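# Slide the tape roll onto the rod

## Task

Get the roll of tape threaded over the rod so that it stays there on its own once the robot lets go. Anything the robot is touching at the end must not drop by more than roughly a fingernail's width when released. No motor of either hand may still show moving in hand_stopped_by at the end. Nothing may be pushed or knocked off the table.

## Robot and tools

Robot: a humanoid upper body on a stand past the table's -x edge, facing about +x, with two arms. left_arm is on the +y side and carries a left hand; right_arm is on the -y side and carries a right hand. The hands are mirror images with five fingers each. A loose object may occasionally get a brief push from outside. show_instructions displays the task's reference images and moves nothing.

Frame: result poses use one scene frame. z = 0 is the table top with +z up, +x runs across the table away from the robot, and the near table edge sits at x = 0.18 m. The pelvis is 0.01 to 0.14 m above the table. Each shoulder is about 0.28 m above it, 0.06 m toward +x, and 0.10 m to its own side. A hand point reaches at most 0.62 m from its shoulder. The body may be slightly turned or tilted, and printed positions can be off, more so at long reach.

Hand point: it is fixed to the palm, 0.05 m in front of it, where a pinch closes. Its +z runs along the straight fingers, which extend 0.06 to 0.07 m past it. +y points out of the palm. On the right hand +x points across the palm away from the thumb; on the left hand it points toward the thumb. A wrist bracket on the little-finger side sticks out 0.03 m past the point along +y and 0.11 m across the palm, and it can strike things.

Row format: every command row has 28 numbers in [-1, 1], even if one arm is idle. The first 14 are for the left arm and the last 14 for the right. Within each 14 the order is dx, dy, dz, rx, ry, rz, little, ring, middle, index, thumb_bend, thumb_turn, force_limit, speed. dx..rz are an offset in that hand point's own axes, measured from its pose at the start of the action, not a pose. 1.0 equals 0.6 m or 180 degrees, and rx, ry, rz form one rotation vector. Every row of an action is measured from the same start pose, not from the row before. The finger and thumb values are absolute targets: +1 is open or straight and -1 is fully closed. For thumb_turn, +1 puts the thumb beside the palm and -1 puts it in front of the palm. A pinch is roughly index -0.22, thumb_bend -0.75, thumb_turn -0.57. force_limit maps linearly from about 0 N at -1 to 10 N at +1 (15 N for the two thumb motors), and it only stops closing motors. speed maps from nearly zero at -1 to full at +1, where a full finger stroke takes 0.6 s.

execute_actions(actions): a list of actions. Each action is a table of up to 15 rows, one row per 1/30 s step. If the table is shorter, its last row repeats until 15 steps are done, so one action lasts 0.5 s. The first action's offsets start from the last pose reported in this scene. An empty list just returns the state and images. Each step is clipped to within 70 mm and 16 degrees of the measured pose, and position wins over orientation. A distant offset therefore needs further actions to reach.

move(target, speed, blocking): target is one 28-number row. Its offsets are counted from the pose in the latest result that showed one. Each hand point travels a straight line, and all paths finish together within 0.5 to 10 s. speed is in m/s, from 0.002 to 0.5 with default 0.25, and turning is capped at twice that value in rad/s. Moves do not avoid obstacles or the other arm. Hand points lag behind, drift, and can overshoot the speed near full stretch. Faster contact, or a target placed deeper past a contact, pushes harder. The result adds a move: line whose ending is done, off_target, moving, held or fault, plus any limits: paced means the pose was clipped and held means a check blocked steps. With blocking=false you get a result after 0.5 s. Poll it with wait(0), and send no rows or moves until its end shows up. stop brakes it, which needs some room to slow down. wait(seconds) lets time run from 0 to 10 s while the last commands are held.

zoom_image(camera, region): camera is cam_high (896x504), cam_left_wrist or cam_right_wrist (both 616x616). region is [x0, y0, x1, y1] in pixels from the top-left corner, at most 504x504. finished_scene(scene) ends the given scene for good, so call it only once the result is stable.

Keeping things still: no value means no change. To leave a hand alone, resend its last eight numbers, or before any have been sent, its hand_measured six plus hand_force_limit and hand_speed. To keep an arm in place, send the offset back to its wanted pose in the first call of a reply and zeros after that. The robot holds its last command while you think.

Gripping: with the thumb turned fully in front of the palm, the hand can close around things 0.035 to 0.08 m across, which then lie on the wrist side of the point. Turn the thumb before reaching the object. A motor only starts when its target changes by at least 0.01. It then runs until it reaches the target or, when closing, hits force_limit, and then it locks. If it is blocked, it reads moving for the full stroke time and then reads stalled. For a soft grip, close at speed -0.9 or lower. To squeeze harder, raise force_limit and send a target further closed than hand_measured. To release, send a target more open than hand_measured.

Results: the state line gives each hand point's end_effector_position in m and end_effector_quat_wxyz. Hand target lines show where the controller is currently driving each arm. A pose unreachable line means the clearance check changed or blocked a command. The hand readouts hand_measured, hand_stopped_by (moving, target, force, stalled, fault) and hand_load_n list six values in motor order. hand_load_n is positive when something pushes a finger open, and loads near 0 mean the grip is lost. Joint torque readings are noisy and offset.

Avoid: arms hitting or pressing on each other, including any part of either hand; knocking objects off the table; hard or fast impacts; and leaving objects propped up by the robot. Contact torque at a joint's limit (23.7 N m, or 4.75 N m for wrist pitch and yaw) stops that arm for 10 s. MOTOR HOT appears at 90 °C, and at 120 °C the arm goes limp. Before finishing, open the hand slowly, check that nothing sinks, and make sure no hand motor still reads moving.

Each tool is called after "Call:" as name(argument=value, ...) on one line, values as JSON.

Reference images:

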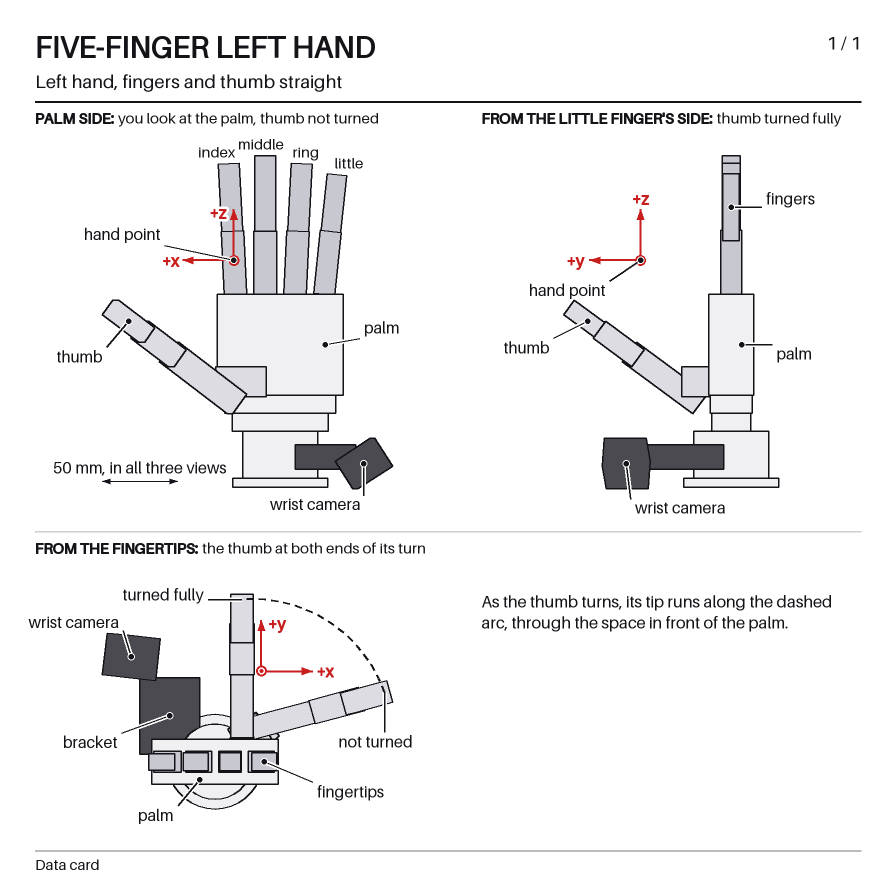

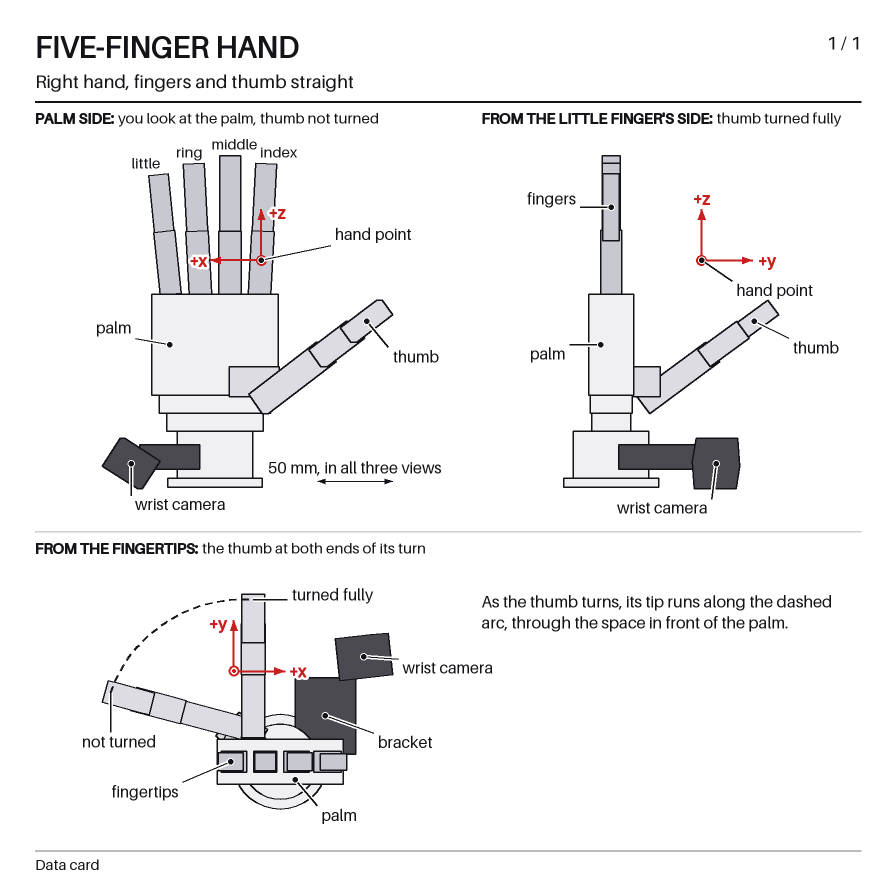

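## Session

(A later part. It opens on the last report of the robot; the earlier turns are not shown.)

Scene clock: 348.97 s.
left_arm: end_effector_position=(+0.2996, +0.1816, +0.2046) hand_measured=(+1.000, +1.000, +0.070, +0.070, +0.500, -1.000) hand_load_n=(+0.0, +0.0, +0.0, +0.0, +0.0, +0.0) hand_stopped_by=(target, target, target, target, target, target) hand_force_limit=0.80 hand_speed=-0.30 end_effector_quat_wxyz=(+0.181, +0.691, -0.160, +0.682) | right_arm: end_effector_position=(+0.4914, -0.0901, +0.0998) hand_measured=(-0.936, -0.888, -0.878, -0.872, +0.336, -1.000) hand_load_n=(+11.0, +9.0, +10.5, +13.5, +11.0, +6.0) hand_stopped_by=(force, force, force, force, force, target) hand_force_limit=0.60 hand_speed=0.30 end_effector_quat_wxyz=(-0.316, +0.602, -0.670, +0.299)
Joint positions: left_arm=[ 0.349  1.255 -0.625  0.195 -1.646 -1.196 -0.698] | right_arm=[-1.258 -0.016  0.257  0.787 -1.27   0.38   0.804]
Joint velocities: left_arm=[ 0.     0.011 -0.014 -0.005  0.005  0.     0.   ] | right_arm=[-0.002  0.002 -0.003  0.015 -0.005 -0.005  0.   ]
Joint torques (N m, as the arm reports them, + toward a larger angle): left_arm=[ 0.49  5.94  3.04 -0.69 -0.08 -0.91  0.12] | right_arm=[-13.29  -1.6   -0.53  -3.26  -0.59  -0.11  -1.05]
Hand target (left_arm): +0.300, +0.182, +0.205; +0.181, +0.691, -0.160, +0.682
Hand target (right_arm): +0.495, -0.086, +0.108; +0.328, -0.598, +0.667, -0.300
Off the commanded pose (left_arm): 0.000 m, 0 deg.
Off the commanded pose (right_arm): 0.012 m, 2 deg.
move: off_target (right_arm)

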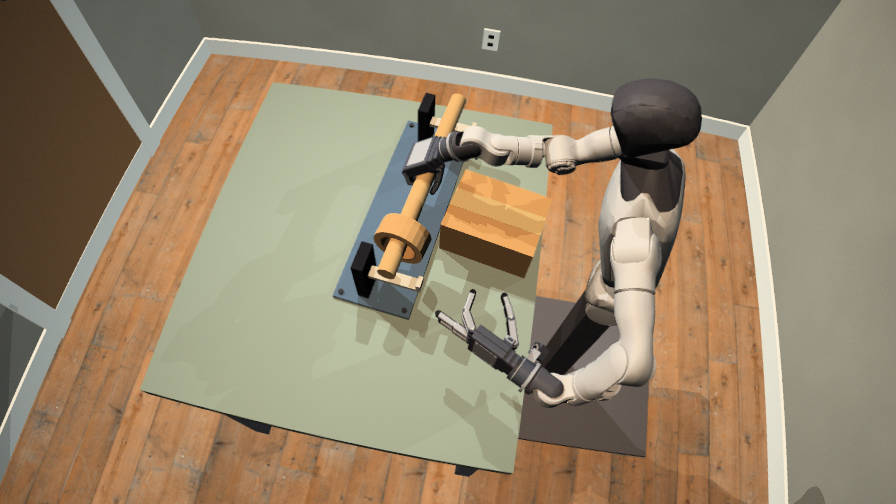

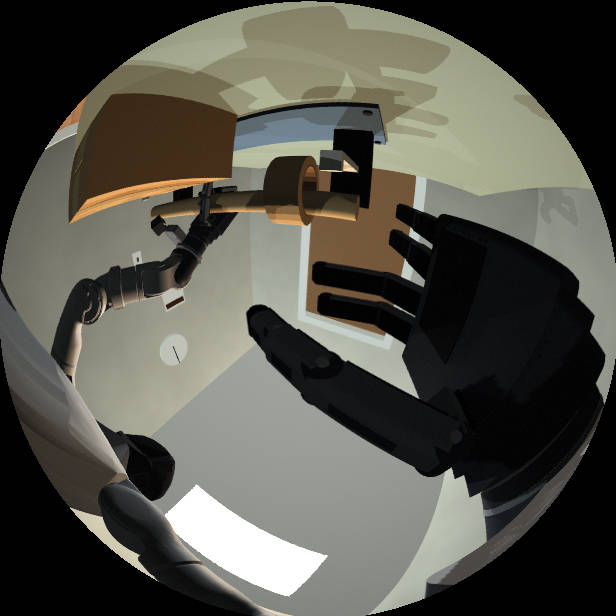

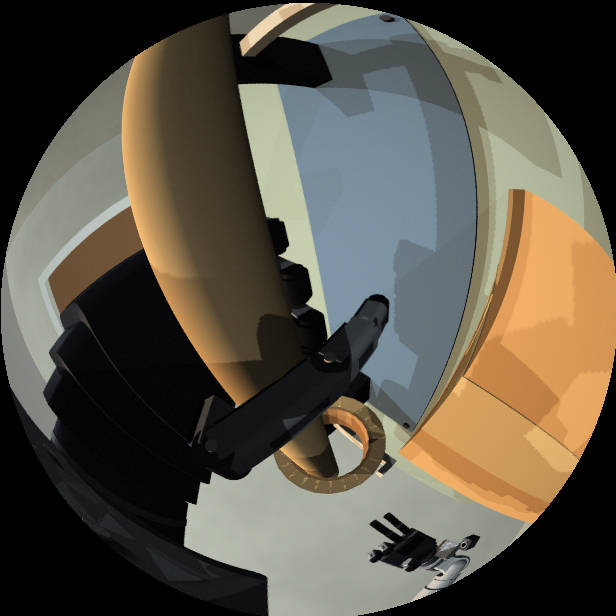

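Call:
move(target=[0,0,0,0,0,0,1,1,0.07,0.07,0.5,-1,0.8,-0.3, -0.019,0.036,0.033,0.005,-0.012,0,-1,-1,-1,-1,-1,-1,0.6,0.3], speed=0.035)

Call:
zoom_image(camera="cam_high", region=[310, 80, 590, 330])

Scene clock: 359.47 s.
left_arm: end_effector_position=(+0.2996, +0.1816, +0.2046) hand_measured=(+1.000, +1.000, +0.070, +0.070, +0.500, -1.000) hand_load_n=(+0.0, +0.0, +0.0, +0.0, +0.0, +0.0) hand_stopped_by=(target, target, target, target, target, target) hand_force_limit=0.80 hand_speed=-0.30 end_effector_quat_wxyz=(+0.181, +0.691, -0.160, +0.682) | right_arm: end_effector_position=(+0.4902, -0.0847, +0.0640) hand_measured=(-0.936, -0.888, -0.878, -0.872, +0.336, -1.000) hand_load_n=(+11.0, +9.0, +10.5, +13.5, +11.0, +6.0) hand_stopped_by=(force, force, force, force, force, target) hand_force_limit=0.60 hand_speed=0.30 end_effector_quat_wxyz=(-0.319, +0.607, -0.664, +0.297)
Joint positions: left_arm=[ 0.349  1.255 -0.625  0.195 -1.646 -1.196 -0.698] | right_arm=[-1.243  0.019  0.245  0.961 -1.241  0.323  0.617]
Joint velocities: left_arm=[-0.006 -0.005 -0.005 -0.008 -0.003  0.     0.   ] | right_arm=[-0.031  0.     0.017  0.017  0.06  -0.001 -0.024]
Joint torques (N m, as the arm reports them, + toward a larger angle): left_arm=[ 0.56  6.07  3.14 -0.62 -0.14 -0.93  0.12] | right_arm=[-12.92  -1.23   0.28  -2.89  -0.43  -0.17  -1.08]
Hand target (left_arm): +0.300, +0.182, +0.205; +0.181, +0.691, -0.160, +0.682
Hand target (right_arm): +0.494, -0.079, +0.071; +0.333, -0.604, +0.662, -0.295
Off the commanded pose (left_arm): 0.000 m, 0 deg.
Off the commanded pose (right_arm): 0.011 m, 2 deg.
joint sent to its limit (right arm) — the command would take joint 2 (shoulder roll) past its upper limit, so that joint was sent only as far as its limit.
move: off_target (right_arm)

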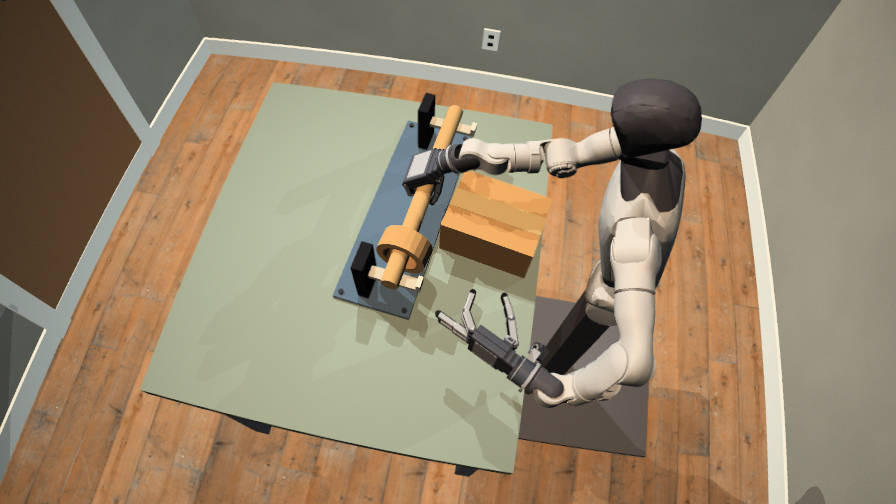

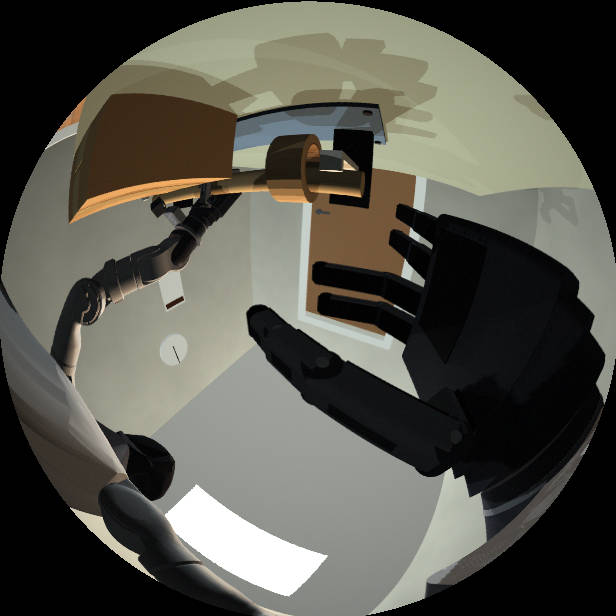

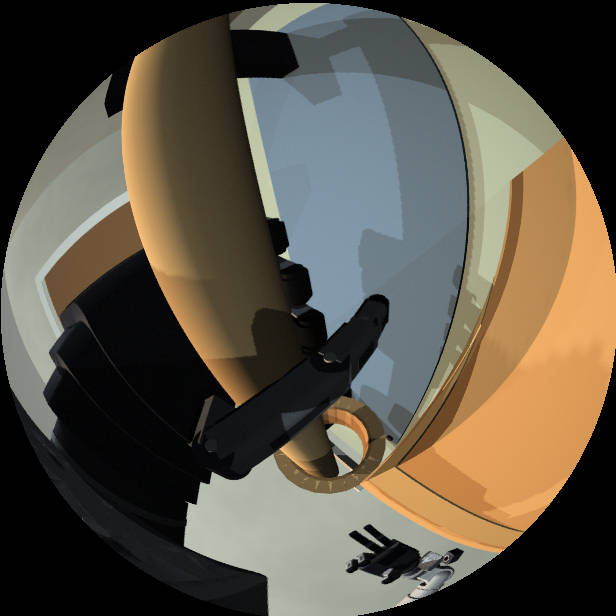

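Region (310, 80, 590, 330) of cam_high's 896x504 image, scaled by 1.800, with more detail than that image has; it fills the top 450 rows of this view, and the rest is white.

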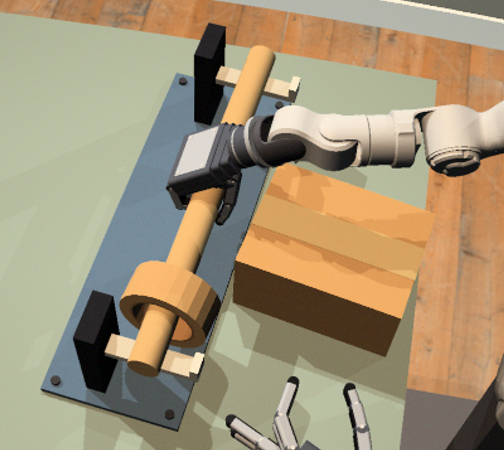

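Nearly seated. Lower slightly, then open.

Call:
execute_actions(actions=[[[0,0,0,0,0,0,1,1,0.07,0.07,0.5,-1,0.8,-0.3, 0,0.002,0.004,0,0,0,-1,-1,-1,-1,-1,-1,0.6,0.3]],[[0,0,0,0,0,0,1,1,0.07,0.07,0.5,-1,0.8,-0.3, 0,0,0,0,0,0,0.5,0.5,0.5,0.5,1,-1,0.6,-0.4]],[[0,0,0,0,0,0,1,1,0.07,0.07,0.5,-1,0.8,-0.3, 0,0,0,0,0,0,0.5,0.5,0.5,0.5,1,-1,0.6,0.5]]])

Call:
move(target=[0,0,0,0,0,0,1,1,0.07,0.07,0.5,-1,0.8,-0.3, 0,-0.1,-0.16,0,0,0,0.5,0.5,0.5,0.5,1,-1,0.6,0.5], speed=0.12)

Call:
zoom_image(camera="cam_high", region=[310, 80, 590, 330])

Scene clock: 376.37 s.
left_arm: end_effector_position=(+0.2996, +0.1816, +0.2046) hand_measured=(+1.000, +1.000, +0.070, +0.070, +0.500, -1.000) hand_load_n=(+0.0, +0.0, +0.0, +0.0, +0.0, +0.0) hand_stopped_by=(target, target, target, target, target, target) hand_force_limit=0.80 hand_speed=-0.30 end_effector_quat_wxyz=(+0.181, +0.691, -0.160, +0.682) | right_arm: end_effector_position=(+0.4921, -0.0871, +0.0627) hand_measured=(+0.500, +0.500, +0.500, +0.500, +1.000, -1.000) hand_load_n=(+0.0, +0.0, +0.0, +0.0, +0.0, +0.0) hand_stopped_by=(moving, moving, moving, moving, target, target) hand_force_limit=0.60 hand_speed=0.50 end_effector_quat_wxyz=(-0.317, +0.609, -0.662, +0.302)
Joint positions: left_arm=[ 0.349  1.255 -0.625  0.195 -1.646 -1.196 -0.698] | right_arm=[-1.258  0.02   0.244  0.998 -1.242  0.316  0.593]
Joint velocities: left_arm=[ 0.005  0.002 -0.008  0.005  0.011  0.     0.   ] | right_arm=[-0.003 -0.003 -0.002 -0.008 -0.009  0.     0.   ]
Joint torques (N m, as the arm reports them, + toward a larger angle): left_arm=[ 0.74  5.87  3.02 -0.2  -0.16 -0.95  0.16] | right_arm=[-9.63 -1.55  0.25 -2.26 -0.41  0.04 -0.58]
Hand target (left_arm): +0.300, +0.182, +0.205; +0.181, +0.691, -0.160, +0.682
Hand target (right_arm): +0.492, -0.087, +0.063; -0.317, +0.609, -0.662, +0.302
Off the commanded pose (left_arm): 0.000 m, 0 deg.
Off the commanded pose (right_arm): 0.000 m, 0 deg.
MOTOR HOT: a motor of the right arm reached 90 °C. Now the hottest motor of the right arm, joint 1 (shoulder pitch), reports 91 °C. The temperature limit of the motors' drives, at which the controller stops that arm, is 120 °C. To cool a motor, set the load down, stop pushing, or move to a pose that needs little force.

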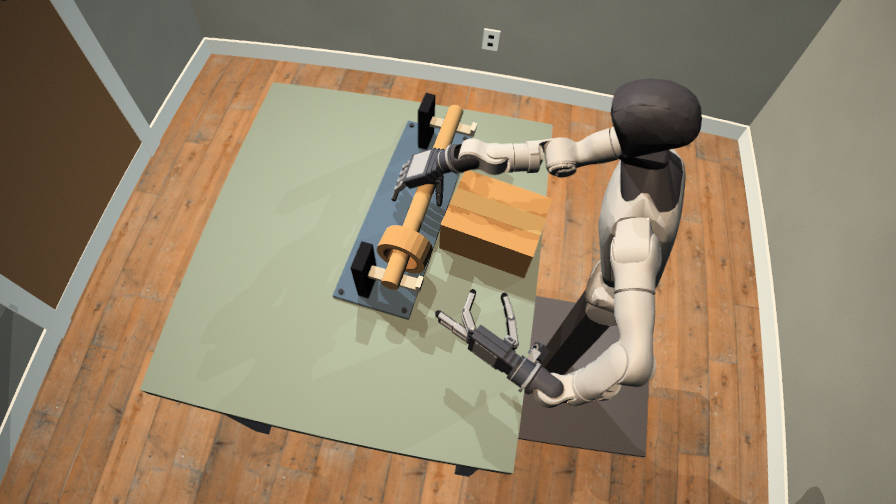

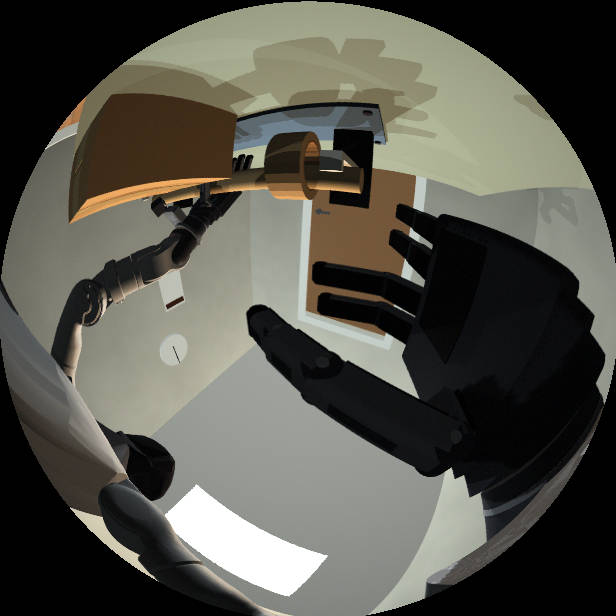

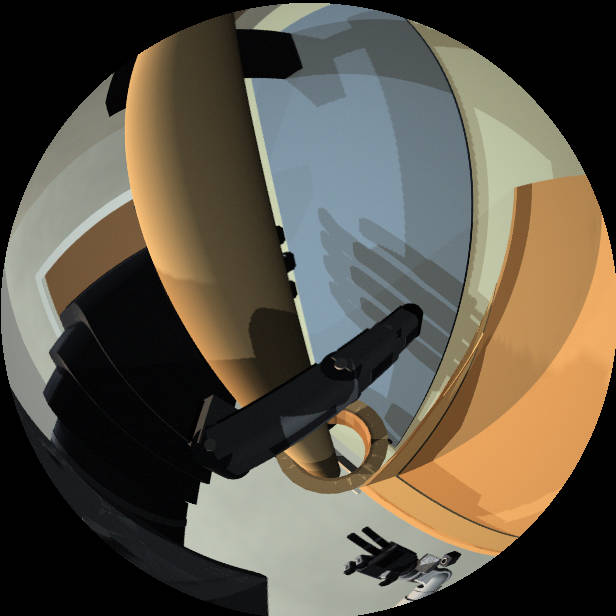

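Scene clock: 377.73 s.
left_arm: end_effector_position=(+0.2996, +0.1816, +0.2046) hand_measured=(+1.000, +1.000, +0.070, +0.070, +0.500, -1.000) hand_load_n=(+0.0, +0.0, +0.0, +0.0, +0.0, +0.0) hand_stopped_by=(target, target, target, target, target, target) hand_force_limit=0.80 hand_speed=-0.30 end_effector_quat_wxyz=(+0.181, +0.691, -0.160, +0.682) | right_arm: end_effector_position=(+0.4539, -0.0850, +0.1694) hand_measured=(+0.500, +0.500, +0.500, +0.500, +1.000, -1.000) hand_load_n=(+0.0, +0.0, +0.0, +0.0, +0.0, +0.0) hand_stopped_by=(target, target, target, target, target, target) hand_force_limit=0.60 hand_speed=0.50 end_effector_quat_wxyz=(-0.323, +0.613, -0.659, +0.294)
Joint positions: left_arm=[ 0.349  1.255 -0.625  0.195 -1.646 -1.196 -0.698] | right_arm=[-1.209 -0.114  0.35   0.252 -1.35   0.5    1.28 ]
Joint velocities: left_arm=[-0.005 -0.002  0.002  0.005 -0.009  0.     0.   ] | right_arm=[ 0.    -0.003  0.002  0.011  0.     0.     0.   ]
Joint torques (N m, as the arm reports them, + toward a larger angle): left_arm=[ 0.54  5.97  3.33 -0.69 -0.17 -0.97  0.16] | right_arm=[-9.3  -1.84  0.42 -2.37 -1.15 -0.02 -0.57]
Hand target (left_arm): +0.300, +0.182, +0.205; +0.181, +0.691, -0.160, +0.682
Hand target (right_arm): +0.454, -0.087, +0.169; -0.321, +0.612, -0.660, +0.296
Off the commanded pose (left_arm): 0.000 m, 0 deg.
Off the commanded pose (right_arm): 0.005 m, 1 deg.
MOTOR HOT: still on. Now the hottest motor of the right arm, joint 1 (shoulder pitch), reports 89 °C; a drive's own limit is 120 °C.
move: off_target (right_arm)

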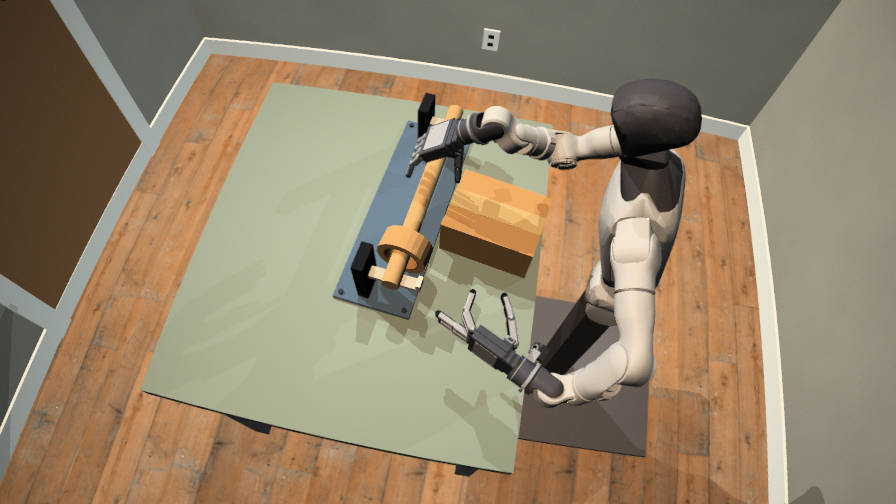

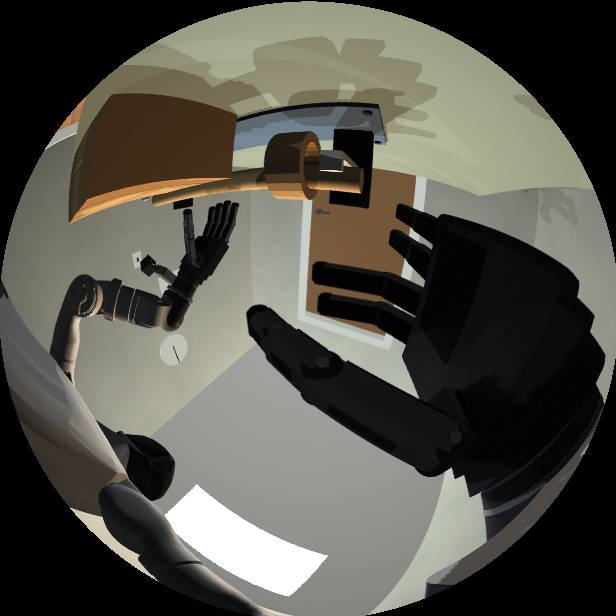

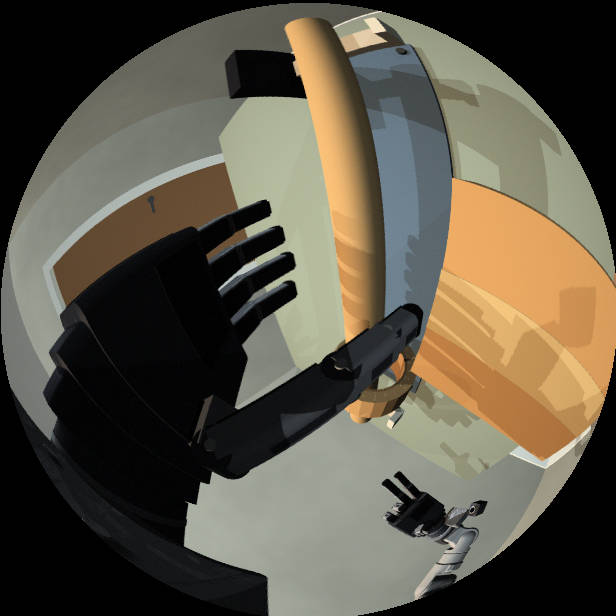

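Region (310, 80, 590, 330) of cam_high's 896x504 image, scaled by 1.800, with more detail than that image has; it fills the top 450 rows of this view, and the rest is white.

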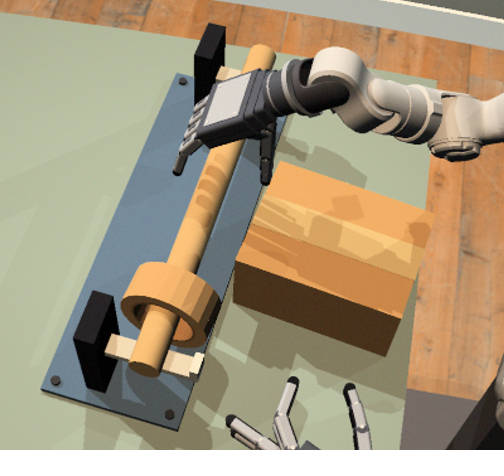

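Call:
finished_scene(scene=1)

The scene is finished: the task was done.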